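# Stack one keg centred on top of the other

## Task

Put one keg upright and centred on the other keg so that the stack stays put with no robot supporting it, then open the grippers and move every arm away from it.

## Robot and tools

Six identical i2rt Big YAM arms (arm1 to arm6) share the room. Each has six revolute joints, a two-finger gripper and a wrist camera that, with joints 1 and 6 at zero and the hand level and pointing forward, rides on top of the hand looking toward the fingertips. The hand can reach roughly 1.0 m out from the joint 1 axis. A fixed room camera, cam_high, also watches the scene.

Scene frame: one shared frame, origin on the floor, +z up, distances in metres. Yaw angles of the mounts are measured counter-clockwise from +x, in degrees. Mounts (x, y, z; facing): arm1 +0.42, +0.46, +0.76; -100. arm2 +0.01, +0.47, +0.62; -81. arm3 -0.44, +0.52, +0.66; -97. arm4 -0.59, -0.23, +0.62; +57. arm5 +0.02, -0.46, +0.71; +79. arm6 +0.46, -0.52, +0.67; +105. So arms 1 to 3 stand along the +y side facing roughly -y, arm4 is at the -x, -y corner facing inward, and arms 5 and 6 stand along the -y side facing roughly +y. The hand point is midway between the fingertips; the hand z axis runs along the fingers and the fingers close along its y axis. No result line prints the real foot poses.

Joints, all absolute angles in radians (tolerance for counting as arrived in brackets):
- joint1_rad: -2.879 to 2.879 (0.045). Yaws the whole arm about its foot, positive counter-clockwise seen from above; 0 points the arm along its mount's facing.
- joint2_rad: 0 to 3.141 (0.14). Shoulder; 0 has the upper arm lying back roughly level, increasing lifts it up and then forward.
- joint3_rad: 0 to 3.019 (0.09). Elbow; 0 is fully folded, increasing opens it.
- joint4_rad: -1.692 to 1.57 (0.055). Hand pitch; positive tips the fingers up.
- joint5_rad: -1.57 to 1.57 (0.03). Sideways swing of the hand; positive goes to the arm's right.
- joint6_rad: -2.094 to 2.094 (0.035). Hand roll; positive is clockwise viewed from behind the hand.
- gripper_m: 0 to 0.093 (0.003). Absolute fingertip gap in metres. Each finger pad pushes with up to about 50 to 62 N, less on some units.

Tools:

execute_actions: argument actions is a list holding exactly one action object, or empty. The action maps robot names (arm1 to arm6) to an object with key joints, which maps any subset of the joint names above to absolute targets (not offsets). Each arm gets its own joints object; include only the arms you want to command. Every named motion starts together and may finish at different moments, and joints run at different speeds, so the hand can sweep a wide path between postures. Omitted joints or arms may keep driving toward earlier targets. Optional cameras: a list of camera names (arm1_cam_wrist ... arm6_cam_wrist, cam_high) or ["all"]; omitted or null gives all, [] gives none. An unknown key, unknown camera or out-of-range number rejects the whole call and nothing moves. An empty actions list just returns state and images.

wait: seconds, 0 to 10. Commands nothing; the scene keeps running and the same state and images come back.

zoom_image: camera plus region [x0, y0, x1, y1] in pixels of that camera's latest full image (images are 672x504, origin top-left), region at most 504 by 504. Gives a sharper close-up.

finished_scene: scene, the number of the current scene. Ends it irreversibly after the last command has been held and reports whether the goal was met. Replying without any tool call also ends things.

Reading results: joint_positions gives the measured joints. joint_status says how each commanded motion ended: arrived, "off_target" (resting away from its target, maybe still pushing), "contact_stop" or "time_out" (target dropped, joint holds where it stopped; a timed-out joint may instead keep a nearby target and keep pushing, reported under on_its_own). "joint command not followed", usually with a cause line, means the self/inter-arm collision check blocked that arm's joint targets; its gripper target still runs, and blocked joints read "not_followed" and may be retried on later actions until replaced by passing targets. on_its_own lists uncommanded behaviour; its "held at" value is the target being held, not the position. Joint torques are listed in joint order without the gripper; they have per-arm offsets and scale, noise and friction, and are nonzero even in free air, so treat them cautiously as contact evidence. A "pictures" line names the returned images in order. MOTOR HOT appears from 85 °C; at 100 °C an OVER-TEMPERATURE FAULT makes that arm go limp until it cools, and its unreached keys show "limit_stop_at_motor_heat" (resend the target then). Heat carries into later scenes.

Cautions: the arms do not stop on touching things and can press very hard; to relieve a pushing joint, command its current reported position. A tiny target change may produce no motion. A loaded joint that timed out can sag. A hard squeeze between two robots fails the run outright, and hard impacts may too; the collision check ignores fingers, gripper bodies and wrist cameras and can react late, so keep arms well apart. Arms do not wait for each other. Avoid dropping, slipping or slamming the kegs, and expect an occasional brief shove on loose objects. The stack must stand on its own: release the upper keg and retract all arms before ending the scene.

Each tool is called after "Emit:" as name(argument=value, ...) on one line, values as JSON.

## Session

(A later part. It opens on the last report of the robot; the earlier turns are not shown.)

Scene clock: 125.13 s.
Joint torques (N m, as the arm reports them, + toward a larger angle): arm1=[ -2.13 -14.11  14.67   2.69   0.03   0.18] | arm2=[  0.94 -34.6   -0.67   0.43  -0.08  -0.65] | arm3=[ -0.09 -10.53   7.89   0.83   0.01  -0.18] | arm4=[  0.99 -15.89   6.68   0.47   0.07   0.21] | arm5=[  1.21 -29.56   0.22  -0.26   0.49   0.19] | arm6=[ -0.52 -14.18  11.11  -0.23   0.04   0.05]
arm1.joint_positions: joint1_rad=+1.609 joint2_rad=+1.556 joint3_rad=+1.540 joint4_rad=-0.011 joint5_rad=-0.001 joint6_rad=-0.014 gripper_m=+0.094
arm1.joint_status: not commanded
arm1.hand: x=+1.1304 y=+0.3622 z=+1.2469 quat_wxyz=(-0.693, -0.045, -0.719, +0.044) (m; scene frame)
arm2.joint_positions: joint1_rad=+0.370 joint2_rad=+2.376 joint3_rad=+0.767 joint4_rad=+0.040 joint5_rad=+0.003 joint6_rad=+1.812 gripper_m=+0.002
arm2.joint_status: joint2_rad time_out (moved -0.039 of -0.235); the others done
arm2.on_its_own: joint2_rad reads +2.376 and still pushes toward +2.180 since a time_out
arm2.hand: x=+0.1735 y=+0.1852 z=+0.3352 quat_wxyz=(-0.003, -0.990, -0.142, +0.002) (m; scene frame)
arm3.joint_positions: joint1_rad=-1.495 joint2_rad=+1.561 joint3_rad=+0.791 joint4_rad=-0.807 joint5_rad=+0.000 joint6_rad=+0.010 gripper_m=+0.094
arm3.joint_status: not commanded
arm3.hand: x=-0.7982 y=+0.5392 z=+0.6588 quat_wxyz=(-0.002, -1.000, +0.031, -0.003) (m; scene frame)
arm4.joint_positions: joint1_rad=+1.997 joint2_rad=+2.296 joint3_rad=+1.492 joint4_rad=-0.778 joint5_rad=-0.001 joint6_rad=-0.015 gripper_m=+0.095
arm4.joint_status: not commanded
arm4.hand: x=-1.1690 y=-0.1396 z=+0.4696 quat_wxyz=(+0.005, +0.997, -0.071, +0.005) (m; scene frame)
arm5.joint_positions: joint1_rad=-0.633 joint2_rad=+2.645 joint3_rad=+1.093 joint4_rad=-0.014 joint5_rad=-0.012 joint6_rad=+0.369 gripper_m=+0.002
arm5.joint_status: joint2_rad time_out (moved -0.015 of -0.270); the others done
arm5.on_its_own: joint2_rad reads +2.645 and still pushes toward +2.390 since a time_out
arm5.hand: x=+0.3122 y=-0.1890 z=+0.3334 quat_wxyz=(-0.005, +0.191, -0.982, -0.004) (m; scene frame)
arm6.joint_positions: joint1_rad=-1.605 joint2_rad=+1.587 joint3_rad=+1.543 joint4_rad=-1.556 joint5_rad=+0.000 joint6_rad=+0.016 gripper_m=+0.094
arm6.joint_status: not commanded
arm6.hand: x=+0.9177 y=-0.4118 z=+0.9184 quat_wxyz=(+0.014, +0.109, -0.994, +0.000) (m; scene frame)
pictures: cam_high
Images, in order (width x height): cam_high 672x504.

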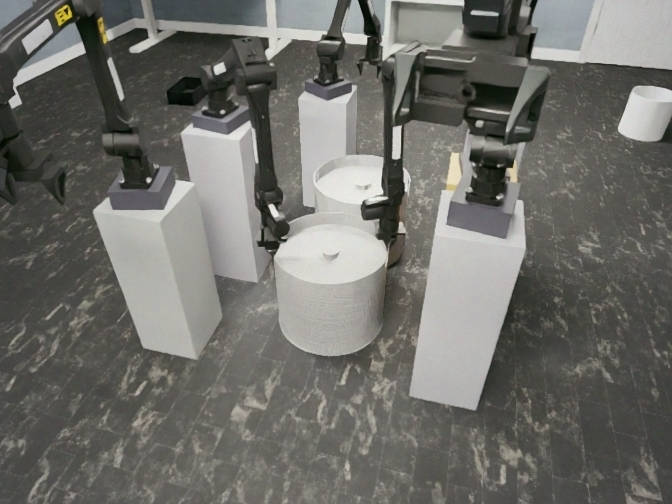

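Emit:
execute_actions(actions=[{"arm2":{"joints":{"joint3_rad":0.785,"joint4_rad":0.074,"joint2_rad":2.42}},"arm5":{"joints":{"joint2_rad":2.655,"joint3_rad":1.12,"joint4_rad":-0.02}},"arm1":{"joints":{"joint3_rad":0.8,"joint4_rad":-0.8,"joint6_rad":-0.532}},"arm4":{"joints":{"joint2_rad":1.5,"joint3_rad":0.9,"joint4_rad":-0.924,"joint6_rad":1.25}}}], cameras=[])

Emit:
execute_actions(actions=[{"arm1":{"joints":{"joint1_rad":0.166}},"arm4":{"joints":{"joint1_rad":-0.8}}}], cameras=[])

Emit:
execute_actions(actions=[{"arm1":{"joints":{"joint2_rad":2.0,"joint4_rad":-0.37}},"arm4":{"joints":{"joint2_rad":2.1,"joint3_rad":1.5}}}], cameras=[])

Emit:
execute_actions(actions=[{"arm1":{"joints":{"joint2_rad":2.455,"joint3_rad":0.9,"joint4_rad":0.005}},"arm4":{"joints":{"joint2_rad":2.49,"joint3_rad":1.86}}}], cameras=["arm1_cam_wrist","arm4_cam_wrist","cam_high"])

Scene clock: 155.30 s.
Joint torques (N m, as the arm reports them, + toward a larger angle): arm1=[ -2.19 -10.9    7.77  -0.16  -0.01  -0.11] | arm2=[  1.48 -10.94   1.22   1.41   0.16  -0.68] | arm3=[  0.87 -10.16   7.81   0.83  -0.03  -0.15] | arm4=[ 1.   -8.49  7.17  0.1   0.15  0.2 ] | arm5=[  1.15 -13.65   1.59   0.23   0.4    0.2 ] | arm6=[ -0.55 -14.14  11.11  -0.24   0.05   0.05]
arm1.joint_positions: joint1_rad=+1.609 joint2_rad=+1.574 joint3_rad=+0.793 joint4_rad=-0.792 joint5_rad=-0.001 joint6_rad=-0.518 gripper_m=+0.094
arm1.joint_status: all done
arm1.hand: x=+0.7785 y=+0.4140 z=+0.7472 quat_wxyz=(+0.004, +0.194, -0.981, -0.009) (m; scene frame)
arm2.joint_positions: joint1_rad=+0.370 joint2_rad=+2.389 joint3_rad=+0.769 joint4_rad=+0.048 joint5_rad=-0.003 joint6_rad=+1.812 gripper_m=+0.002
arm2.joint_status: all done
arm2.hand: x=+0.1731 y=+0.1879 z=+0.3311 quat_wxyz=(+0.000, -0.990, -0.142, +0.000) (m; scene frame)
arm3.joint_positions: joint1_rad=-1.495 joint2_rad=+1.561 joint3_rad=+0.791 joint4_rad=-0.807 joint5_rad=+0.000 joint6_rad=+0.010 gripper_m=+0.094
arm3.joint_status: not commanded
arm3.hand: x=-0.7982 y=+0.5392 z=+0.6588 quat_wxyz=(-0.002, -1.000, +0.031, -0.003) (m; scene frame)
arm4.joint_positions: joint1_rad=+1.997 joint2_rad=+1.506 joint3_rad=+0.900 joint4_rad=-0.918 joint5_rad=-0.001 joint6_rad=+1.234 gripper_m=+0.095
arm4.joint_status: all done
arm4.hand: x=-0.9755 y=-0.1684 z=+0.6711 quat_wxyz=(+0.016, +0.768, -0.640, -0.018) (m; scene frame)
arm5.joint_positions: joint1_rad=-0.634 joint2_rad=+2.657 joint3_rad=+1.102 joint4_rad=-0.015 joint5_rad=-0.010 joint6_rad=+0.369 gripper_m=+0.002
arm5.joint_status: all done
arm5.hand: x=+0.3120 y=-0.1904 z=+0.3289 quat_wxyz=(-0.004, +0.191, -0.982, -0.002) (m; scene frame)
arm6.joint_positions: joint1_rad=-1.605 joint2_rad=+1.587 joint3_rad=+1.543 joint4_rad=-1.556 joint5_rad=+0.000 joint6_rad=+0.016 gripper_m=+0.094
arm6.joint_status: not commanded
arm6.hand: x=+0.9177 y=-0.4118 z=+0.9184 quat_wxyz=(+0.014, +0.109, -0.994, +0.000) (m; scene frame)
pictures: none
No camera images: the call's "cameras" was empty. Leave "cameras" out to get every camera's image.

Scene clock: 157.73 s.
Joint torques (N m, as the arm reports them, + toward a larger angle): arm1=[ -1.89 -10.89   7.77  -0.19  -0.06  -0.09] | arm2=[  1.51 -11.6    1.16   1.58   0.16  -0.64] | arm3=[ 0.19 -9.78  7.84  0.77 -0.02 -0.15] | arm4=[ 0.56 -8.49  7.15  0.02  0.12  0.2 ] | arm5=[  1.19 -13.66   1.66   0.2    0.4    0.19] | arm6=[ -0.54 -14.15  11.11  -0.23   0.05   0.05]
arm1.joint_positions: joint1_rad=+0.168 joint2_rad=+1.574 joint3_rad=+0.793 joint4_rad=-0.792 joint5_rad=+0.000 joint6_rad=-0.519 gripper_m=+0.094
arm1.joint_status: all done
arm1.hand: x=+0.4201 y=+0.0986 z=+0.7457 quat_wxyz=(+0.008, -0.501, -0.865, -0.005) (m; scene frame)
arm2.joint_positions: joint1_rad=+0.370 joint2_rad=+2.389 joint3_rad=+0.769 joint4_rad=+0.048 joint5_rad=-0.003 joint6_rad=+1.812 gripper_m=+0.002
arm2.joint_status: not commanded
arm2.hand: x=+0.1731 y=+0.1879 z=+0.3311 quat_wxyz=(+0.000, -0.990, -0.142, +0.000) (m; scene frame)
arm3.joint_positions: joint1_rad=-1.495 joint2_rad=+1.561 joint3_rad=+0.791 joint4_rad=-0.807 joint5_rad=+0.000 joint6_rad=+0.010 gripper_m=+0.094
arm3.joint_status: not commanded
arm3.hand: x=-0.7982 y=+0.5392 z=+0.6588 quat_wxyz=(-0.002, -1.000, +0.031, -0.003) (m; scene frame)
arm4.joint_positions: joint1_rad=-0.800 joint2_rad=+1.506 joint3_rad=+0.900 joint4_rad=-0.918 joint5_rad=+0.001 joint6_rad=+1.235 gripper_m=+0.095
arm4.joint_status: all done
arm4.hand: x=-0.2062 y=-0.1574 z=+0.6696 quat_wxyz=(-0.019, -0.500, -0.866, -0.011) (m; scene frame)
arm5.joint_positions: joint1_rad=-0.634 joint2_rad=+2.657 joint3_rad=+1.102 joint4_rad=-0.015 joint5_rad=-0.010 joint6_rad=+0.369 gripper_m=+0.002
arm5.joint_status: not commanded
arm5.hand: x=+0.3120 y=-0.1904 z=+0.3289 quat_wxyz=(-0.004, +0.191, -0.982, -0.002) (m; scene frame)
arm6.joint_positions: joint1_rad=-1.605 joint2_rad=+1.587 joint3_rad=+1.543 joint4_rad=-1.556 joint5_rad=+0.000 joint6_rad=+0.016 gripper_m=+0.094
arm6.joint_status: not commanded
arm6.hand: x=+0.9177 y=-0.4118 z=+0.9184 quat_wxyz=(+0.014, +0.109, -0.994, +0.000) (m; scene frame)
pictures: none
No camera images: the call's "cameras" was empty. Leave "cameras" out to get every camera's image.

Scene clock: 159.20 s.
Joint torques (N m, as the arm reports them, + toward a larger angle): arm1=[ -1.92 -13.32   3.95   0.59  -0.06  -0.09] | arm2=[  1.37 -12.06   1.21   1.33   0.16  -0.65] | arm3=[ -0.05 -10.41   7.8    0.86  -0.02  -0.2 ] | arm4=[  0.5  -15.71  10.29   0.19   0.1    0.21] | arm5=[  1.12 -13.65   1.59   0.24   0.39   0.2 ] | arm6=[ -0.53 -14.16  11.11  -0.23   0.05   0.05]
arm1.joint_positions: joint1_rad=+0.168 joint2_rad=+2.002 joint3_rad=+0.793 joint4_rad=-0.379 joint5_rad=+0.000 joint6_rad=-0.519 gripper_m=+0.094
arm1.joint_status: all done
arm1.hand: x=+0.4188 y=+0.0897 z=+0.5944 quat_wxyz=(+0.012, -0.501, -0.865, -0.012) (m; scene frame)
arm2.joint_positions: joint1_rad=+0.370 joint2_rad=+2.389 joint3_rad=+0.769 joint4_rad=+0.048 joint5_rad=-0.003 joint6_rad=+1.812 gripper_m=+0.002
arm2.joint_status: not commanded
arm2.hand: x=+0.1731 y=+0.1879 z=+0.3311 quat_wxyz=(+0.000, -0.990, -0.142, +0.000) (m; scene frame)
arm3.joint_positions: joint1_rad=-1.495 joint2_rad=+1.561 joint3_rad=+0.791 joint4_rad=-0.807 joint5_rad=+0.000 joint6_rad=+0.010 gripper_m=+0.094
arm3.joint_status: not commanded
arm3.hand: x=-0.7982 y=+0.5392 z=+0.6588 quat_wxyz=(-0.002, -1.000, +0.031, -0.003) (m; scene frame)
arm4.joint_positions: joint1_rad=-0.800 joint2_rad=+2.111 joint3_rad=+1.459 joint4_rad=-0.923 joint5_rad=+0.001 joint6_rad=+1.236 gripper_m=+0.095
arm4.joint_status: all done
arm4.hand: x=-0.0228 y=-0.1236 z=+0.5621 quat_wxyz=(+0.000, -0.500, -0.866, +0.006) (m; scene frame)
arm5.joint_positions: joint1_rad=-0.634 joint2_rad=+2.657 joint3_rad=+1.102 joint4_rad=-0.015 joint5_rad=-0.010 joint6_rad=+0.369 gripper_m=+0.002
arm5.joint_status: not commanded
arm5.hand: x=+0.3120 y=-0.1904 z=+0.3289 quat_wxyz=(-0.004, +0.191, -0.982, -0.002) (m; scene frame)
arm6.joint_positions: joint1_rad=-1.605 joint2_rad=+1.587 joint3_rad=+1.543 joint4_rad=-1.556 joint5_rad=+0.000 joint6_rad=+0.016 gripper_m=+0.094
arm6.joint_status: not commanded
arm6.hand: x=+0.9177 y=-0.4118 z=+0.9184 quat_wxyz=(+0.014, +0.109, -0.994, +0.000) (m; scene frame)
pictures: none
No camera images: the call's "cameras" was empty. Leave "cameras" out to get every camera's image.

Scene clock: 160.60 s.
Joint torques (N m, as the arm reports them, + toward a larger angle): arm1=[ -1.9  -14.5    0.13   0.69  -0.06  -0.09] | arm2=[  1.75 -11.87   1.1    1.21   0.14  -0.62] | arm3=[ 0.46 -9.63  7.59  0.92 -0.01 -0.2 ] | arm4=[  0.5  -20.43   9.72   0.08   0.11   0.2 ] | arm5=[  0.98 -13.58   1.59   0.2    0.4    0.19] | arm6=[ -0.56 -14.17  11.11  -0.23   0.04   0.05]
arm1.joint_positions: joint1_rad=+0.168 joint2_rad=+2.458 joint3_rad=+0.897 joint4_rad=-0.003 joint5_rad=+0.000 joint6_rad=-0.519 gripper_m=+0.094
arm1.joint_status: all done
arm1.hand: x=+0.4175 y=+0.1007 z=+0.4409 quat_wxyz=(+0.006, -0.501, -0.865, -0.001) (m; scene frame)
arm2.joint_positions: joint1_rad=+0.370 joint2_rad=+2.389 joint3_rad=+0.769 joint4_rad=+0.048 joint5_rad=-0.003 joint6_rad=+1.812 gripper_m=+0.002
arm2.joint_status: not commanded
arm2.hand: x=+0.1731 y=+0.1879 z=+0.3311 quat_wxyz=(+0.000, -0.990, -0.142, +0.000) (m; scene frame)
arm3.joint_positions: joint1_rad=-1.495 joint2_rad=+1.561 joint3_rad=+0.791 joint4_rad=-0.807 joint5_rad=+0.000 joint6_rad=+0.010 gripper_m=+0.094
arm3.joint_status: not commanded
arm3.hand: x=-0.7982 y=+0.5392 z=+0.6588 quat_wxyz=(-0.002, -1.000, +0.031, -0.003) (m; scene frame)
arm4.joint_positions: joint1_rad=-0.800 joint2_rad=+2.521 joint3_rad=+1.822 joint4_rad=-0.923 joint5_rad=+0.001 joint6_rad=+1.236 gripper_m=+0.095
arm4.joint_status: all done
arm4.hand: x=+0.0477 y=-0.1113 z=+0.4235 quat_wxyz=(+0.018, -0.501, -0.865, +0.021) (m; scene frame)
arm5.joint_positions: joint1_rad=-0.634 joint2_rad=+2.657 joint3_rad=+1.102 joint4_rad=-0.015 joint5_rad=-0.010 joint6_rad=+0.369 gripper_m=+0.002
arm5.joint_status: not commanded
arm5.hand: x=+0.3120 y=-0.1904 z=+0.3289 quat_wxyz=(-0.004, +0.191, -0.982, -0.002) (m; scene frame)
arm6.joint_positions: joint1_rad=-1.605 joint2_rad=+1.587 joint3_rad=+1.543 joint4_rad=-1.556 joint5_rad=+0.000 joint6_rad=+0.016 gripper_m=+0.094
arm6.joint_status: not commanded
arm6.hand: x=+0.9177 y=-0.4118 z=+0.9184 quat_wxyz=(+0.014, +0.109, -0.994, +0.000) (m; scene frame)
pictures: arm1_cam_wrist, arm4_cam_wrist, cam_high
Images, in order (width x height): arm1_cam_wrist 672x504, arm4_cam_wrist 672x504, cam_high 672x504.

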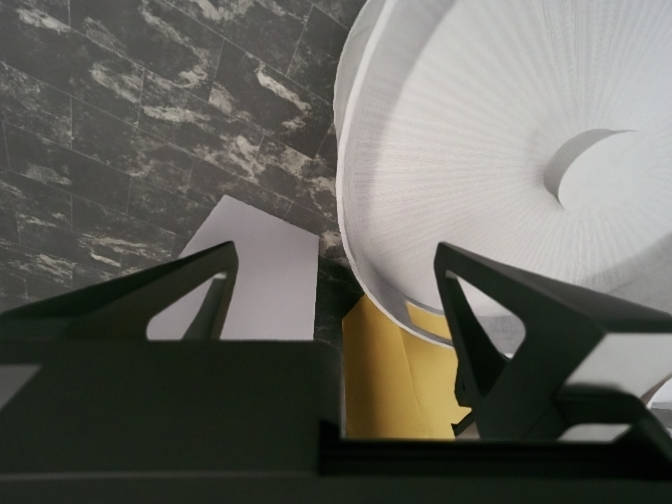

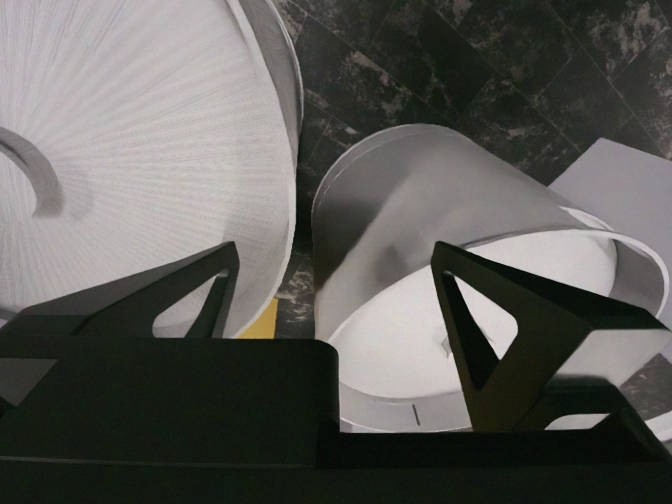

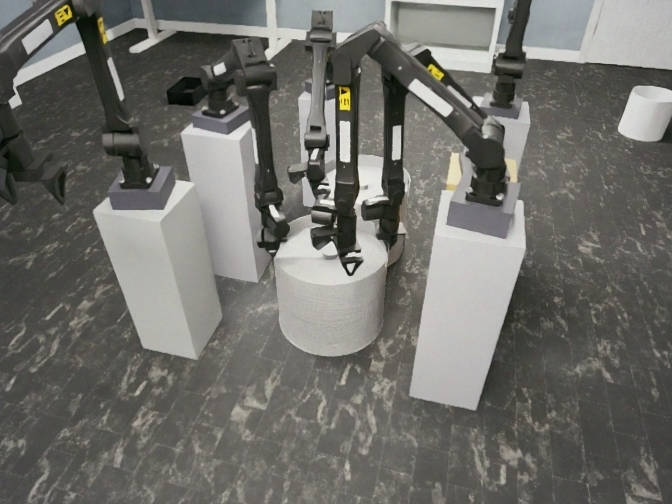

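Emit:
execute_actions(actions=[{"arm1":{"joints":{"joint2_rad":2.81,"joint3_rad":1.135,"joint4_rad":0.12}},"arm4":{"joints":{"joint1_rad":-0.79,"joint2_rad":2.72,"joint3_rad":2.01,"joint4_rad":-0.785}},"arm2":{"joints":{"gripper_m":0.03,"joint2_rad":2.43,"joint3_rad":0.79,"joint4_rad":0.085}},"arm5":{"joints":{"gripper_m":0.03,"joint2_rad":2.685,"joint3_rad":1.13}}}], cameras=["arm4_cam_wrist"])

Emit:
execute_actions(actions=[{"arm1":{"joints":{"gripper_m":0}},"arm4":{"joints":{"gripper_m":0}},"arm2":{"joints":{"gripper_m":0}},"arm5":{"joints":{"gripper_m":0}}}], cameras=[])

Emit:
execute_actions(actions=[{"arm1":{"joints":{"joint2_rad":2.59,"joint3_rad":1.08,"joint4_rad":0.1}},"arm4":{"joints":{"joint2_rad":2.55,"joint3_rad":2.03,"joint4_rad":-0.81}},"arm2":{"joints":{"joint2_rad":2.19,"joint3_rad":0.75,"joint4_rad":0.04}},"arm5":{"joints":{"joint2_rad":2.44,"joint3_rad":1.085,"joint4_rad":-0.03}}}], cameras=["cam_high"])

Scene clock: 176.93 s.
Joint torques (N m, as the arm reports them, + toward a larger angle): arm1=[ -1.8  -14.77  -0.94   0.22  -0.13  -0.06] | arm2=[  1.19 -14.7   -0.08   0.97   0.14  -0.26] | arm3=[ 0.01 -9.88  7.84  0.67 -0.02 -0.19] | arm4=[  1.23 -20.92   7.82   0.31   0.1    0.19] | arm5=[  1.09 -12.64   0.73   0.25   0.11   0.08] | arm6=[ -0.56 -14.16  11.11  -0.24   0.05   0.06]
arm1.joint_positions: joint1_rad=+0.168 joint2_rad=+2.813 joint3_rad=+1.131 joint4_rad=+0.120 joint5_rad=+0.002 joint6_rad=-0.522 gripper_m=+0.094
arm1.joint_status: all done
arm1.hand: x=+0.4160 y=+0.1048 z=+0.3144 quat_wxyz=(+0.006, -0.500, -0.866, +0.000) (m; scene frame)
arm2.joint_positions: joint1_rad=+0.370 joint2_rad=+2.428 joint3_rad=+0.788 joint4_rad=+0.070 joint5_rad=-0.003 joint6_rad=+1.774 gripper_m=+0.030
arm2.joint_status: all done
arm2.hand: x=+0.1735 y=+0.1872 z=+0.3189 quat_wxyz=(-0.001, -0.987, -0.161, -0.001) (m; scene frame)
arm3.joint_positions: joint1_rad=-1.495 joint2_rad=+1.561 joint3_rad=+0.791 joint4_rad=-0.807 joint5_rad=+0.000 joint6_rad=+0.010 gripper_m=+0.094
arm3.joint_status: not commanded
arm3.hand: x=-0.7982 y=+0.5392 z=+0.6588 quat_wxyz=(-0.002, -1.000, +0.031, -0.003) (m; scene frame)
arm4.joint_positions: joint1_rad=-0.800 joint2_rad=+2.746 joint3_rad=+1.992 joint4_rad=-0.789 joint5_rad=+0.001 joint6_rad=+1.236 gripper_m=+0.095
arm4.joint_status: all done
arm4.hand: x=+0.0804 y=-0.1059 z=+0.3256 quat_wxyz=(-0.012, -0.501, -0.866, -0.005) (m; scene frame)
arm5.joint_positions: joint1_rad=-0.634 joint2_rad=+2.666 joint3_rad=+1.126 joint4_rad=-0.015 joint5_rad=-0.002 joint6_rad=+0.381 gripper_m=+0.030
arm5.joint_status: all done
arm5.hand: x=+0.3204 y=-0.1842 z=+0.3256 quat_wxyz=(-0.012, +0.184, -0.983, -0.003) (m; scene frame)
arm6.joint_positions: joint1_rad=-1.605 joint2_rad=+1.587 joint3_rad=+1.543 joint4_rad=-1.556 joint5_rad=+0.000 joint6_rad=+0.016 gripper_m=+0.094
arm6.joint_status: not commanded
arm6.hand: x=+0.9177 y=-0.4118 z=+0.9184 quat_wxyz=(+0.014, +0.109, -0.994, +0.000) (m; scene frame)
pictures: arm4_cam_wrist
Images, in order (width x height): arm4_cam_wrist 672x504.

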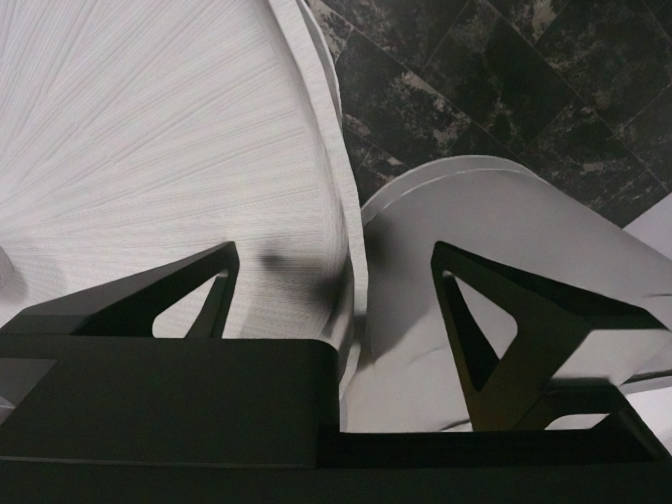

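Scene clock: 177.70 s.
Joint torques (N m, as the arm reports them, + toward a larger angle): arm1=[ -1.21 -15.19  -1.51   0.24  -0.18   0.15] | arm2=[  1.7  -14.57  -0.01   1.13   0.22  -0.78] | arm3=[ 0.61 -9.53  7.96  0.77 -0.04 -0.19] | arm4=[  1.1  -20.67   8.24   0.63   0.01   0.09] | arm5=[  1.52 -12.62   0.86   0.28   0.02   0.5 ] | arm6=[ -0.53 -14.14  11.11  -0.24   0.04   0.06]
arm1.joint_positions: joint1_rad=+0.157 joint2_rad=+2.812 joint3_rad=+1.137 joint4_rad=+0.120 joint5_rad=+0.004 joint6_rad=-0.543 gripper_m=+0.002
arm1.joint_status: all done
arm1.hand: x=+0.4120 y=+0.1003 z=+0.3145 quat_wxyz=(+0.005, -0.495, -0.869, +0.004) (m; scene frame)
arm2.joint_positions: joint1_rad=+0.370 joint2_rad=+2.428 joint3_rad=+0.787 joint4_rad=+0.071 joint5_rad=-0.004 joint6_rad=+1.820 gripper_m=+0.001
arm2.joint_status: all done
arm2.hand: x=+0.1738 y=+0.1873 z=+0.3189 quat_wxyz=(-0.001, -0.990, -0.138, -0.002) (m; scene frame)
arm3.joint_positions: joint1_rad=-1.495 joint2_rad=+1.561 joint3_rad=+0.791 joint4_rad=-0.807 joint5_rad=+0.000 joint6_rad=+0.010 gripper_m=+0.094
arm3.joint_status: not commanded
arm3.hand: x=-0.7982 y=+0.5392 z=+0.6588 quat_wxyz=(-0.002, -1.000, +0.031, -0.003) (m; scene frame)
arm4.joint_positions: joint1_rad=-0.801 joint2_rad=+2.746 joint3_rad=+1.986 joint4_rad=-0.799 joint5_rad=+0.003 joint6_rad=+1.246 gripper_m=+0.002
arm4.joint_status: all done
arm4.hand: x=+0.0750 y=-0.1082 z=+0.3239 quat_wxyz=(-0.007, -0.505, -0.863, +0.002) (m; scene frame)
arm5.joint_positions: joint1_rad=-0.638 joint2_rad=+2.667 joint3_rad=+1.125 joint4_rad=-0.017 joint5_rad=+0.000 joint6_rad=+0.334 gripper_m=+0.002
arm5.joint_status: all done
arm5.hand: x=+0.3209 y=-0.1866 z=+0.3253 quat_wxyz=(-0.011, +0.206, -0.979, -0.001) (m; scene frame)
arm6.joint_positions: joint1_rad=-1.605 joint2_rad=+1.587 joint3_rad=+1.543 joint4_rad=-1.556 joint5_rad=+0.000 joint6_rad=+0.016 gripper_m=+0.094
arm6.joint_status: not commanded
arm6.hand: x=+0.9177 y=-0.4118 z=+0.9184 quat_wxyz=(+0.014, +0.109, -0.994, +0.000) (m; scene frame)
pictures: none
No camera images: the call's "cameras" was empty. Leave "cameras" out to get every camera's image.

Scene clock: 179.83 s.
Joint torques (N m, as the arm reports them, + toward a larger angle): arm1=[ -1.62 -24.97   0.33   1.32   0.8    0.17] | arm2=[  0.56 -27.67   1.1    0.77   0.77  -0.86] | arm3=[  0.15 -10.2    7.83   0.78   0.    -0.22] | arm4=[  1.25 -29.54  10.77   0.     0.23   0.11] | arm5=[  1.86 -23.13   0.95   0.1   -0.01   0.6 ] | arm6=[ -0.53 -14.16  11.11  -0.23   0.05   0.05]
arm1.joint_positions: joint1_rad=+0.163 joint2_rad=+2.711 joint3_rad=+1.061 joint4_rad=+0.077 joint5_rad=-0.025 joint6_rad=-0.545 gripper_m=+0.002
arm1.joint_status: all done
arm1.hand: x=+0.4195 y=+0.1021 z=+0.3518 quat_wxyz=(-0.003, -0.492, -0.871, -0.011) (m; scene frame)
arm2.joint_positions: joint1_rad=+0.384 joint2_rad=+2.327 joint3_rad=+0.738 joint4_rad=+0.038 joint5_rad=-0.018 joint6_rad=+1.830 gripper_m=+0.001
arm2.joint_status: all done
arm2.hand: x=+0.1812 y=+0.1883 z=+0.3505 quat_wxyz=(-0.007, -0.990, -0.140, -0.012) (m; scene frame)
arm3.joint_positions: joint1_rad=-1.495 joint2_rad=+1.561 joint3_rad=+0.791 joint4_rad=-0.807 joint5_rad=+0.000 joint6_rad=+0.010 gripper_m=+0.094
arm3.joint_status: not commanded
arm3.hand: x=-0.7982 y=+0.5392 z=+0.6588 quat_wxyz=(-0.002, -1.000, +0.031, -0.003) (m; scene frame)
arm4.joint_positions: joint1_rad=-0.802 joint2_rad=+2.709 joint3_rad=+1.979 joint4_rad=-0.802 joint5_rad=-0.003 joint6_rad=+1.245 gripper_m=+0.003
arm4.joint_status: joint2_rad time_out (moved -0.037 of -0.196); the others done
arm4.on_its_own: joint2_rad reads +2.709 and still pushes toward +2.550 since a time_out
arm4.hand: x=+0.0860 y=-0.1052 z=+0.3462 quat_wxyz=(-0.015, -0.505, -0.863, -0.010) (m; scene frame)
arm5.joint_positions: joint1_rad=-0.646 joint2_rad=+2.589 joint3_rad=+1.083 joint4_rad=-0.020 joint5_rad=+0.000 joint6_rad=+0.320 gripper_m=+0.002
arm5.joint_status: joint2_rad time_out (moved -0.079 of -0.227); the others done
arm5.on_its_own: joint2_rad reads +2.589 and still pushes toward +2.440 since a time_out
arm5.hand: x=+0.3316 y=-0.1807 z=+0.3549 quat_wxyz=(-0.025, +0.209, -0.978, -0.009) (m; scene frame)
arm6.joint_positions: joint1_rad=-1.605 joint2_rad=+1.587 joint3_rad=+1.543 joint4_rad=-1.556 joint5_rad=+0.000 joint6_rad=+0.016 gripper_m=+0.094
arm6.joint_status: not commanded
arm6.hand: x=+0.9177 y=-0.4118 z=+0.9184 quat_wxyz=(+0.014, +0.109, -0.994, +0.000) (m; scene frame)
pictures: cam_high
Images, in order (width x height): cam_high 672x504.

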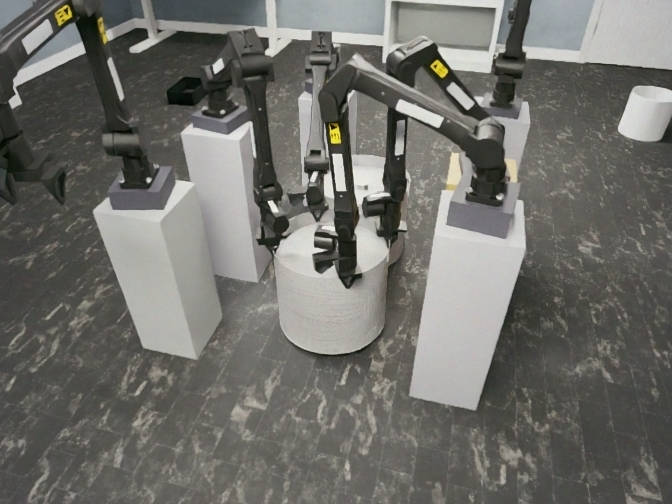

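Lifts. Set down while planning.

Emit:
execute_actions(actions=[{"arm1":{"joints":{"joint2_rad":2.79,"joint3_rad":1.135,"joint4_rad":0.12}},"arm4":{"joints":{"joint2_rad":2.73,"joint3_rad":1.99,"joint4_rad":-0.8}},"arm2":{"joints":{"joint2_rad":2.41,"joint3_rad":0.79,"joint4_rad":0.075}},"arm5":{"joints":{"joint2_rad":2.65,"joint3_rad":1.12,"joint4_rad":-0.02}}}], cameras=[])

Scene clock: 187.10 s.
Joint torques (N m, as the arm reports them, + toward a larger angle): arm1=[ -1.42 -16.92  -2.21   0.83   0.29   0.07] | arm2=[  0.45 -16.43  -0.34   1.09   0.39  -0.93] | arm3=[ 0.69 -9.94  7.75  0.63 -0.01 -0.14] | arm4=[  1.28 -19.7    7.91  -0.79   0.2   -0.01] | arm5=[  2.14 -14.81   0.26   0.18   0.44   0.53] | arm6=[ -0.55 -14.15  11.11  -0.24   0.04   0.06]
arm1.joint_positions: joint1_rad=+0.160 joint2_rad=+2.812 joint3_rad=+1.146 joint4_rad=+0.108 joint5_rad=-0.010 joint6_rad=-0.535 gripper_m=+0.001
arm1.joint_status: all done
arm1.hand: x=+0.4155 y=+0.0978 z=+0.3142 quat_wxyz=(+0.000, -0.497, -0.868, -0.001) (m; scene frame)
arm2.joint_positions: joint1_rad=+0.381 joint2_rad=+2.425 joint3_rad=+0.792 joint4_rad=+0.061 joint5_rad=-0.010 joint6_rad=+1.838 gripper_m=+0.001
arm2.joint_status: all done
arm2.hand: x=+0.1784 y=+0.1880 z=+0.3195 quat_wxyz=(+0.001, -0.991, -0.134, -0.004) (m; scene frame)
arm3.joint_positions: joint1_rad=-1.495 joint2_rad=+1.561 joint3_rad=+0.791 joint4_rad=-0.807 joint5_rad=+0.000 joint6_rad=+0.010 gripper_m=+0.094
arm3.joint_status: not commanded
arm3.hand: x=-0.7982 y=+0.5392 z=+0.6588 quat_wxyz=(-0.002, -1.000, +0.031, -0.003) (m; scene frame)
arm4.joint_positions: joint1_rad=-0.801 joint2_rad=+2.742 joint3_rad=+1.969 joint4_rad=-0.768 joint5_rad=-0.002 joint6_rad=+1.255 gripper_m=+0.002
arm4.joint_status: all done
arm4.hand: x=+0.0753 y=-0.1070 z=+0.3215 quat_wxyz=(-0.012, -0.509, -0.861, -0.006) (m; scene frame)
arm5.joint_positions: joint1_rad=-0.645 joint2_rad=+2.667 joint3_rad=+1.124 joint4_rad=-0.013 joint5_rad=-0.011 joint6_rad=+0.330 gripper_m=+0.002
arm5.joint_status: all done
arm5.hand: x=+0.3219 y=-0.1872 z=+0.3255 quat_wxyz=(-0.010, +0.204, -0.979, -0.006) (m; scene frame)
arm6.joint_positions: joint1_rad=-1.605 joint2_rad=+1.587 joint3_rad=+1.543 joint4_rad=-1.556 joint5_rad=+0.000 joint6_rad=+0.016 gripper_m=+0.094
arm6.joint_status: not commanded
arm6.hand: x=+0.9177 y=-0.4118 z=+0.9184 quat_wxyz=(+0.014, +0.109, -0.994, +0.000) (m; scene frame)
pictures: none
No camera images: the call's "cameras" was empty. Leave "cameras" out to get every camera's image.

Emit:
execute_actions(actions=[{"arm1":{"joints":{"joint2_rad":2.32,"joint3_rad":0.89,"joint4_rad":-0.02}},"arm2":{"joints":{"joint2_rad":1.81,"joint3_rad":0.71,"joint4_rad":-0.26,"joint6_rad":1.82}},"arm4":{"joints":{"joint2_rad":2.325,"joint3_rad":1.945,"joint4_rad":-0.95}},"arm5":{"joints":{"joint2_rad":2.12,"joint3_rad":0.985,"joint4_rad":-0.225,"joint6_rad":0.35}}}], cameras=[])

Emit:
execute_actions(actions=[{"arm1":{"joints":{"joint2_rad":1.89,"joint3_rad":0.795,"joint4_rad":-0.33}},"arm2":{"joints":{"joint2_rad":1.38,"joint3_rad":0.8,"joint4_rad":-0.725}},"arm4":{"joints":{"joint2_rad":2.125,"joint3_rad":1.985,"joint4_rad":-1.18}},"arm5":{"joints":{"joint2_rad":1.735,"joint3_rad":0.97,"joint4_rad":-0.545}}}], cameras=["cam_high"])

Scene clock: 223.80 s.
Joint torques (N m, as the arm reports them, + toward a larger angle): arm1=[ -2.07 -20.62   2.16   0.88   0.5    0.12] | arm2=[ -0.94 -26.3    6.88   0.66   0.46  -0.39] | arm3=[ 0.28 -9.76  7.94  0.79 -0.05 -0.24] | arm4=[  1.27 -28.96  11.99  -0.04  -0.01   0.12] | arm5=[  3.32 -21.37   5.02   1.01   0.16   0.39] | arm6=[ -0.53 -14.15  11.11  -0.24   0.04   0.06]
arm1.joint_positions: joint1_rad=+0.171 joint2_rad=+2.398 joint3_rad=+0.865 joint4_rad=-0.034 joint5_rad=-0.016 joint6_rad=-0.540 gripper_m=+0.001
arm1.joint_status: all done
arm1.hand: x=+0.4216 y=+0.1021 z=+0.4610 quat_wxyz=(-0.001, -0.491, -0.871, -0.006) (m; scene frame)
arm2.joint_positions: joint1_rad=+0.391 joint2_rad=+1.940 joint3_rad=+0.655 joint4_rad=-0.268 joint5_rad=-0.010 joint6_rad=+1.845 gripper_m=+0.001
arm2.joint_status: all done
arm2.hand: x=+0.1846 y=+0.1852 z=+0.4656 quat_wxyz=(-0.007, -0.991, -0.136, -0.008) (m; scene frame)
arm3.joint_positions: joint1_rad=-1.495 joint2_rad=+1.561 joint3_rad=+0.791 joint4_rad=-0.807 joint5_rad=+0.000 joint6_rad=+0.010 gripper_m=+0.094
arm3.joint_status: not commanded
arm3.hand: x=-0.7982 y=+0.5392 z=+0.6588 quat_wxyz=(-0.002, -1.000, +0.031, -0.003) (m; scene frame)
arm4.joint_positions: joint1_rad=-0.805 joint2_rad=+2.482 joint3_rad=+1.888 joint4_rad=-0.944 joint5_rad=+0.003 joint6_rad=+1.244 gripper_m=+0.002
arm4.joint_status: joint2_rad time_out (moved -0.260 of -0.417); the others done
arm4.on_its_own: joint2_rad reads +2.482 and still pushes toward +2.325 since a time_out
arm4.hand: x=+0.0859 y=-0.1074 z=+0.4683 quat_wxyz=(-0.015, -0.506, -0.862, -0.005) (m; scene frame)
arm5.joint_positions: joint1_rad=-0.657 joint2_rad=+2.256 joint3_rad=+0.943 joint4_rad=-0.237 joint5_rad=-0.004 joint6_rad=+0.305 gripper_m=+0.002
arm5.joint_status: joint6_rad time_out (moved -0.024 of +0.020); the others done
arm5.on_its_own: joint6_rad reads +0.305 and still pushes toward +0.350 since a time_out
arm5.hand: x=+0.3330 y=-0.1830 z=+0.4755 quat_wxyz=(-0.014, +0.210, -0.978, -0.004) (m; scene frame)
arm6.joint_positions: joint1_rad=-1.605 joint2_rad=+1.587 joint3_rad=+1.543 joint4_rad=-1.556 joint5_rad=+0.000 joint6_rad=+0.016 gripper_m=+0.094
arm6.joint_status: not commanded
arm6.hand: x=+0.9177 y=-0.4118 z=+0.9184 quat_wxyz=(+0.014, +0.109, -0.994, +0.000) (m; scene frame)
pictures: none
No camera images: the call's "cameras" was empty. Leave "cameras" out to get every camera's image.

not run: a stop came earlier in this reply.

Emit:
execute_actions(actions=[{"arm1":{"joints":{"joint2_rad":1.9,"joint3_rad":0.795,"joint4_rad":-0.33}},"arm2":{"joints":{"joint2_rad":1.39,"joint3_rad":0.8,"joint4_rad":-0.73}},"arm4":{"joints":{"joint2_rad":2.14,"joint3_rad":1.975,"joint4_rad":-1.185}},"arm5":{"joints":{"joint2_rad":1.755,"joint3_rad":0.96,"joint4_rad":-0.55}}}], cameras=[])

Emit:
execute_actions(actions=[{"arm1":{"joints":{"joint2_rad":1.53,"joint3_rad":0.86,"joint4_rad":-0.72}},"arm2":{"joints":{"joint2_rad":1.15,"joint3_rad":1.01,"joint4_rad":-1.15}},"arm4":{"joints":{"joint2_rad":2.04,"joint3_rad":2.16,"joint4_rad":-1.46}},"arm5":{"joints":{"joint2_rad":1.47,"joint3_rad":1.08,"joint4_rad":-0.91}}}], cameras=["cam_high"])

Scene clock: 235.80 s.
Joint torques (N m, as the arm reports them, + toward a larger angle): arm1=[ -1.5  -18.74   7.27   1.38  -0.08   0.08] | arm2=[ -0.22 -19.74  14.36  -0.3    0.15  -0.46] | arm3=[  0.55 -10.13   7.82   0.8    0.    -0.2 ] | arm4=[  1.14 -26.28  15.52  -0.49   0.19   0.04] | arm5=[  2.44 -19.81   9.33   0.77   0.53   0.29] | arm6=[ -0.53 -14.18  11.11  -0.24   0.04   0.05]
arm1.joint_positions: joint1_rad=+0.163 joint2_rad=+1.975 joint3_rad=+0.747 joint4_rad=-0.355 joint5_rad=+0.001 joint6_rad=-0.536 gripper_m=+0.001
arm1.joint_status: all done
arm1.hand: x=+0.4171 y=+0.1038 z=+0.5981 quat_wxyz=(+0.011, -0.496, -0.868, -0.009) (m; scene frame)
arm2.joint_positions: joint1_rad=+0.389 joint2_rad=+1.488 joint3_rad=+0.671 joint4_rad=-0.714 joint5_rad=-0.005 joint6_rad=+1.849 gripper_m=+0.001
arm2.joint_status: joint3_rad time_out (moved +0.016 of +0.145); the others done
arm2.on_its_own: joint3_rad reads +0.671 and still pushes toward +0.783 since a time_out
arm2.hand: x=+0.1809 y=+0.1887 z=+0.6081 quat_wxyz=(-0.018, -0.991, -0.133, -0.009) (m; scene frame)
arm3.joint_positions: joint1_rad=-1.495 joint2_rad=+1.561 joint3_rad=+0.791 joint4_rad=-0.807 joint5_rad=+0.000 joint6_rad=+0.010 gripper_m=+0.094
arm3.joint_status: not commanded
arm3.hand: x=-0.7982 y=+0.5392 z=+0.6588 quat_wxyz=(-0.002, -1.000, +0.031, -0.003) (m; scene frame)
arm4.joint_positions: joint1_rad=-0.800 joint2_rad=+2.267 joint3_rad=+1.888 joint4_rad=-1.164 joint5_rad=-0.002 joint6_rad=+1.251 gripper_m=+0.002
arm4.joint_status: all done
arm4.hand: x=+0.0768 y=-0.1039 z=+0.6097 quat_wxyz=(-0.012, -0.507, -0.862, -0.006) (m; scene frame)
arm5.joint_positions: joint1_rad=-0.649 joint2_rad=+1.885 joint3_rad=+0.887 joint4_rad=-0.557 joint5_rad=-0.013 joint6_rad=+0.317 gripper_m=+0.002
arm5.joint_status: all done
arm5.hand: x=+0.3266 y=-0.1808 z=+0.6127 quat_wxyz=(-0.009, +0.208, -0.978, -0.007) (m; scene frame)
arm6.joint_positions: joint1_rad=-1.605 joint2_rad=+1.587 joint3_rad=+1.543 joint4_rad=-1.556 joint5_rad=+0.000 joint6_rad=+0.016 gripper_m=+0.094
arm6.joint_status: not commanded
arm6.hand: x=+0.9177 y=-0.4118 z=+0.9184 quat_wxyz=(+0.014, +0.109, -0.994, +0.000) (m; scene frame)
pictures: none
No camera images: the call's "cameras" was empty. Leave "cameras" out to get every camera's image.

not run: a stop came earlier in this reply.

Emit:
execute_actions(actions=[{"arm1":{"joints":{"joint2_rad":1.52,"joint3_rad":0.88,"joint4_rad":-0.72}},"arm2":{"joints":{"joint2_rad":1.18,"joint3_rad":1.0,"joint4_rad":-1.15}},"arm4":{"joints":{"joint2_rad":2.04,"joint3_rad":2.18,"joint4_rad":-1.46}},"arm5":{"joints":{"joint2_rad":1.48,"joint3_rad":1.075,"joint4_rad":-0.91}}}], cameras=["cam_high"])

Scene clock: 253.97 s.
Joint torques (N m, as the arm reports them, + toward a larger angle): arm1=[ -1.43 -18.66  16.16   0.24  -0.08   0.06] | arm2=[ -0.2  -16.12  16.2   -0.15   0.46  -0.52] | arm3=[  0.13 -10.2    7.7    0.74  -0.04  -0.21] | arm4=[  1.16 -26.08  18.42  -0.28   0.23  -0.03] | arm5=[  2.23 -17.5   13.92  -0.39   0.18   0.22] | arm6=[ -0.54 -14.14  11.12  -0.22   0.04   0.05]
arm1.joint_positions: joint1_rad=+0.161 joint2_rad=+1.616 joint3_rad=+0.764 joint4_rad=-0.721 joint5_rad=+0.001 joint6_rad=-0.533 gripper_m=+0.001
arm1.joint_status: joint3_rad time_out (moved +0.018 of +0.133); the others done
arm1.on_its_own: joint3_rad reads +0.764 and still pushes toward +0.877 since a time_out
arm1.hand: x=+0.4175 y=+0.1026 z=+0.7242 quat_wxyz=(+0.008, -0.498, -0.867, -0.005) (m; scene frame)
arm2.joint_positions: joint1_rad=+0.388 joint2_rad=+1.256 joint3_rad=+0.850 joint4_rad=-1.136 joint5_rad=-0.012 joint6_rad=+1.854 gripper_m=+0.001
arm2.joint_status: joint3_rad time_out (moved +0.179 of +0.329); the others done
arm2.on_its_own: joint3_rad reads +0.850 and still pushes toward +0.963 since a time_out
arm2.hand: x=+0.1806 y=+0.1912 z=+0.7337 quat_wxyz=(-0.012, -0.991, -0.130, -0.010) (m; scene frame)
arm3.joint_positions: joint1_rad=-1.495 joint2_rad=+1.561 joint3_rad=+0.791 joint4_rad=-0.807 joint5_rad=+0.000 joint6_rad=+0.010 gripper_m=+0.094
arm3.joint_status: not commanded
arm3.hand: x=-0.7982 y=+0.5392 z=+0.6588 quat_wxyz=(-0.002, -1.000, +0.031, -0.003) (m; scene frame)
arm4.joint_positions: joint1_rad=-0.800 joint2_rad=+2.167 joint3_rad=+2.058 joint4_rad=-1.445 joint5_rad=-0.003 joint6_rad=+1.259 gripper_m=+0.002
arm4.joint_status: joint3_rad time_out (moved +0.170 of +0.292); the others done
arm4.on_its_own: joint3_rad reads +2.058 and still pushes toward +2.171 since a time_out
arm4.hand: x=+0.0729 y=-0.1034 z=+0.7377 quat_wxyz=(-0.007, -0.510, -0.860, -0.003) (m; scene frame)
arm5.joint_positions: joint1_rad=-0.648 joint2_rad=+1.598 joint3_rad=+0.952 joint4_rad=-0.888 joint5_rad=-0.004 joint6_rad=+0.325 gripper_m=+0.002
arm5.joint_status: joint3_rad time_out (moved +0.065 of +0.188); the others done
arm5.on_its_own: joint3_rad reads +0.952 and still pushes toward +1.064 since a time_out
arm5.hand: x=+0.3254 y=-0.1812 z=+0.7414 quat_wxyz=(-0.020, +0.206, -0.978, -0.009) (m; scene frame)
arm6.joint_positions: joint1_rad=-1.605 joint2_rad=+1.587 joint3_rad=+1.543 joint4_rad=-1.556 joint5_rad=+0.000 joint6_rad=+0.016 gripper_m=+0.094
arm6.joint_status: not commanded
arm6.hand: x=+0.9177 y=-0.4118 z=+0.9184 quat_wxyz=(+0.014, +0.109, -0.994, +0.000) (m; scene frame)
pictures: cam_high
Images, in order (width x height): cam_high 672x504.

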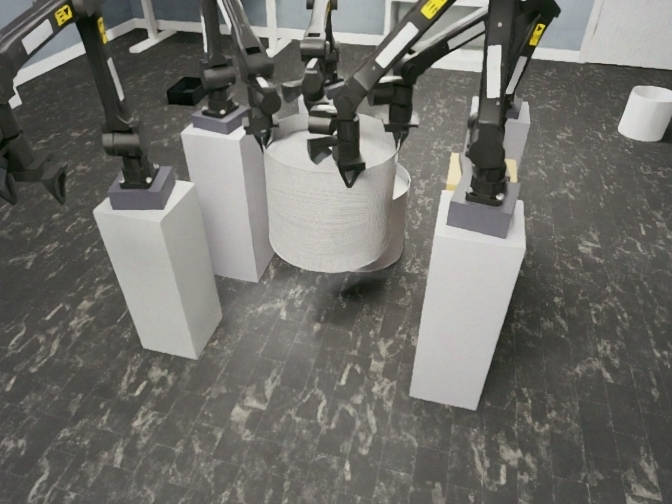

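Translate.

Emit:
execute_actions(actions=[{"arm1":{"joints":{"joint1_rad":-0.282,"joint2_rad":1.6,"joint3_rad":0.98,"joint4_rad":-0.75,"joint6_rad":-0.977}},"arm2":{"joints":{"joint1_rad":-0.165,"joint2_rad":1.06,"joint3_rad":0.87,"joint4_rad":-1.18,"joint6_rad":1.29}},"arm4":{"joints":{"joint1_rad":-0.735,"joint2_rad":1.62,"joint3_rad":1.49,"joint4_rad":-1.21,"joint6_rad":1.32}},"arm5":{"joints":{"joint1_rad":-0.253,"joint2_rad":1.27,"joint3_rad":0.79,"joint4_rad":-0.885,"joint6_rad":0.725}}}], cameras=[])

Scene clock: 265.10 s.
Joint torques (N m, as the arm reports them, + toward a larger angle): arm1=[ -1.79 -20.28  16.37  -0.13  -0.06   0.13] | arm2=[  1.49 -13.9   16.33   1.46   0.45  -0.14] | arm3=[  0.95 -10.     7.71   0.73   0.    -0.22] | arm4=[  0.73 -20.51  15.92   0.59   0.66   0.14] | arm5=[  1.82 -12.76  12.55   0.04  -0.46   0.23] | arm6=[ -0.56 -14.16  11.11  -0.23   0.05   0.05]
arm1.joint_positions: joint1_rad=-0.283 joint2_rad=+1.698 joint3_rad=+0.867 joint4_rad=-0.744 joint5_rad=-0.001 joint6_rad=-0.986 gripper_m=+0.001
arm1.joint_status: joint3_rad time_out (moved +0.103 of +0.216); the others done
arm1.on_its_own: joint3_rad reads +0.867 and still pushes toward +0.980 since a time_out
arm1.hand: x=+0.2486 y=+0.1058 z=+0.7229 quat_wxyz=(+0.007, -0.494, -0.869, -0.006) (m; scene frame)
arm2.joint_positions: joint1_rad=-0.166 joint2_rad=+1.133 joint3_rad=+0.753 joint4_rad=-1.205 joint5_rad=-0.011 joint6_rad=+1.293 gripper_m=+0.001
arm2.joint_status: joint3_rad time_out (moved -0.097 of +0.020); the others done
arm2.on_its_own: joint3_rad reads +0.753 and still pushes toward +0.866 since a time_out
arm2.hand: x=+0.0088 y=+0.1965 z=+0.7336 quat_wxyz=(+0.006, -0.991, -0.134, -0.006) (m; scene frame)
arm3.joint_positions: joint1_rad=-1.495 joint2_rad=+1.561 joint3_rad=+0.791 joint4_rad=-0.807 joint5_rad=+0.000 joint6_rad=+0.010 gripper_m=+0.094
arm3.joint_status: not commanded
arm3.hand: x=-0.7982 y=+0.5392 z=+0.6588 quat_wxyz=(-0.002, -1.000, +0.031, -0.003) (m; scene frame)
arm4.joint_positions: joint1_rad=-0.737 joint2_rad=+1.743 joint3_rad=+1.400 joint4_rad=-1.221 joint5_rad=-0.013 joint6_rad=+1.313 gripper_m=+0.002
arm4.joint_status: all done
arm4.hand: x=-0.0914 y=-0.0995 z=+0.7368 quat_wxyz=(+0.001, -0.507, -0.862, -0.003) (m; scene frame)
arm5.joint_positions: joint1_rad=-0.264 joint2_rad=+1.365 joint3_rad=+0.697 joint4_rad=-0.877 joint5_rad=+0.013 joint6_rad=+0.699 gripper_m=+0.002
arm5.joint_status: joint3_rad off_target (ended at +0.697, target +0.790); the others done
arm5.hand: x=+0.1596 y=-0.1753 z=+0.7407 quat_wxyz=(-0.019, +0.210, -0.977, -0.004) (m; scene frame)
arm6.joint_positions: joint1_rad=-1.605 joint2_rad=+1.587 joint3_rad=+1.543 joint4_rad=-1.556 joint5_rad=+0.000 joint6_rad=+0.016 gripper_m=+0.094
arm6.joint_status: not commanded
arm6.hand: x=+0.9177 y=-0.4118 z=+0.9184 quat_wxyz=(+0.014, +0.109, -0.994, +0.000) (m; scene frame)
pictures: none
No camera images: the call's "cameras" was empty. Leave "cameras" out to get every camera's image.

Emit:
execute_actions(actions=[{"arm1":{"joints":{"joint1_rad":-0.599,"joint2_rad":1.78,"joint3_rad":1.285,"joint4_rad":-0.855,"joint6_rad":-1.294}},"arm2":{"joints":{"joint1_rad":-0.716,"joint2_rad":1.19,"joint3_rad":0.98,"joint4_rad":-1.15,"joint6_rad":0.74}},"arm4":{"joints":{"joint1_rad":-0.604,"joint2_rad":1.25,"joint3_rad":1.02,"joint4_rad":-1.15,"joint6_rad":1.45}},"arm5":{"joints":{"joint1_rad":0.328,"joint2_rad":1.21,"joint3_rad":0.72,"joint4_rad":-0.895,"joint6_rad":1.305}},"arm3":{"joints":{"joint2_rad":2.3,"joint3_rad":1.0,"joint4_rad":-0.27,"joint1_rad":-1.0,"joint6_rad":1.2}}}], cameras=["arm3_cam_wrist"])

Scene clock: 277.03 s.
Joint torques (N m, as the arm reports them, + toward a larger angle): arm1=[ -1.85 -26.33  16.96  -1.09   0.1    0.05] | arm2=[  1.69 -17.38  16.36   0.69  -0.09  -0.12] | arm3=[  0.08 -16.56   3.71   0.76   0.09   0.06] | arm4=[  0.15 -12.82  16.48   0.04   0.54  -0.01] | arm5=[  1.9  -10.96  12.96  -0.34  -0.08   0.17] | arm6=[ -0.55 -14.18  11.11  -0.23   0.04   0.06]
arm1.joint_positions: joint1_rad=-0.600 joint2_rad=+1.904 joint3_rad=+1.175 joint4_rad=-0.829 joint5_rad=-0.006 joint6_rad=-1.295 gripper_m=+0.001
arm1.joint_status: joint3_rad time_out (moved +0.307 of +0.418); the others done
arm1.on_its_own: joint3_rad reads +1.175 and still pushes toward +1.285 since a time_out
arm1.hand: x=+0.0751 y=+0.1014 z=+0.7203 quat_wxyz=(+0.006, -0.497, -0.868, +0.003) (m; scene frame)
arm2.joint_positions: joint1_rad=-0.729 joint2_rad=+1.268 joint3_rad=+0.852 joint4_rad=-1.158 joint5_rad=+0.003 joint6_rad=+0.739 gripper_m=+0.002
arm2.joint_status: joint3_rad time_out (moved +0.099 of +0.227); the others done
arm2.on_its_own: joint3_rad reads +0.852 and still pushes toward +0.964 since a time_out
arm2.hand: x=-0.1655 y=+0.2000 z=+0.7310 quat_wxyz=(+0.001, -0.992, -0.129, +0.001) (m; scene frame)
arm3.joint_positions: joint1_rad=-0.984 joint2_rad=+2.312 joint3_rad=+0.988 joint4_rad=-0.280 joint5_rad=+0.000 joint6_rad=+1.190 gripper_m=+0.094
arm3.joint_status: all done
arm3.hand: x=-0.8107 y=+0.3367 z=+0.4094 quat_wxyz=(+0.010, -0.934, +0.358, -0.012) (m; scene frame)
arm4.joint_positions: joint1_rad=-0.597 joint2_rad=+1.345 joint3_rad=+0.920 joint4_rad=-1.148 joint5_rad=-0.010 joint6_rad=+1.457 gripper_m=+0.002
arm4.joint_status: joint3_rad time_out (moved -0.480 of -0.380); the others done
arm4.on_its_own: joint3_rad reads +0.920 and still pushes toward +1.020 since a time_out
arm4.hand: x=-0.2660 y=-0.0943 z=+0.7312 quat_wxyz=(+0.003, -0.508, -0.861, +0.002) (m; scene frame)
arm5.joint_positions: joint1_rad=+0.316 joint2_rad=+1.292 joint3_rad=+0.619 joint4_rad=-0.878 joint5_rad=+0.004 joint6_rad=+1.286 gripper_m=+0.002
arm5.joint_status: joint3_rad time_out (moved -0.078 of +0.023); the others done
arm5.on_its_own: joint3_rad reads +0.619 and still pushes toward +0.720 since a time_out
arm5.hand: x=-0.0168 y=-0.1760 z=+0.7350 quat_wxyz=(-0.008, +0.207, -0.978, -0.007) (m; scene frame)
arm6.joint_positions: joint1_rad=-1.605 joint2_rad=+1.587 joint3_rad=+1.543 joint4_rad=-1.556 joint5_rad=+0.000 joint6_rad=+0.016 gripper_m=+0.094
arm6.joint_status: not commanded
arm6.hand: x=+0.9177 y=-0.4118 z=+0.9184 quat_wxyz=(+0.014, +0.109, -0.994, +0.000) (m; scene frame)
pictures: arm3_cam_wrist
Images, in order (width x height): arm3_cam_wrist 672x504.

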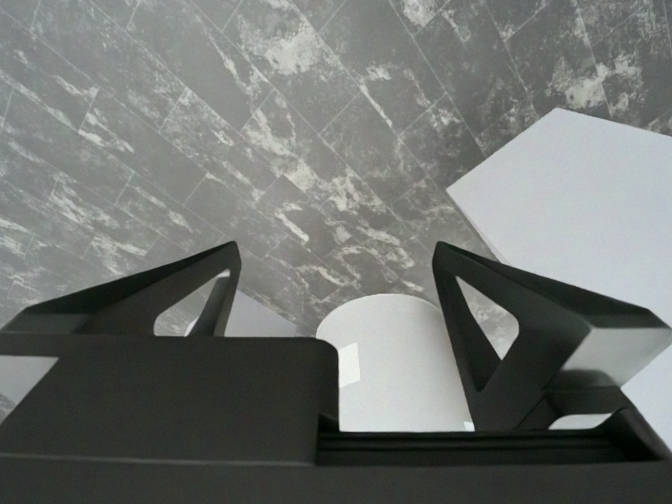

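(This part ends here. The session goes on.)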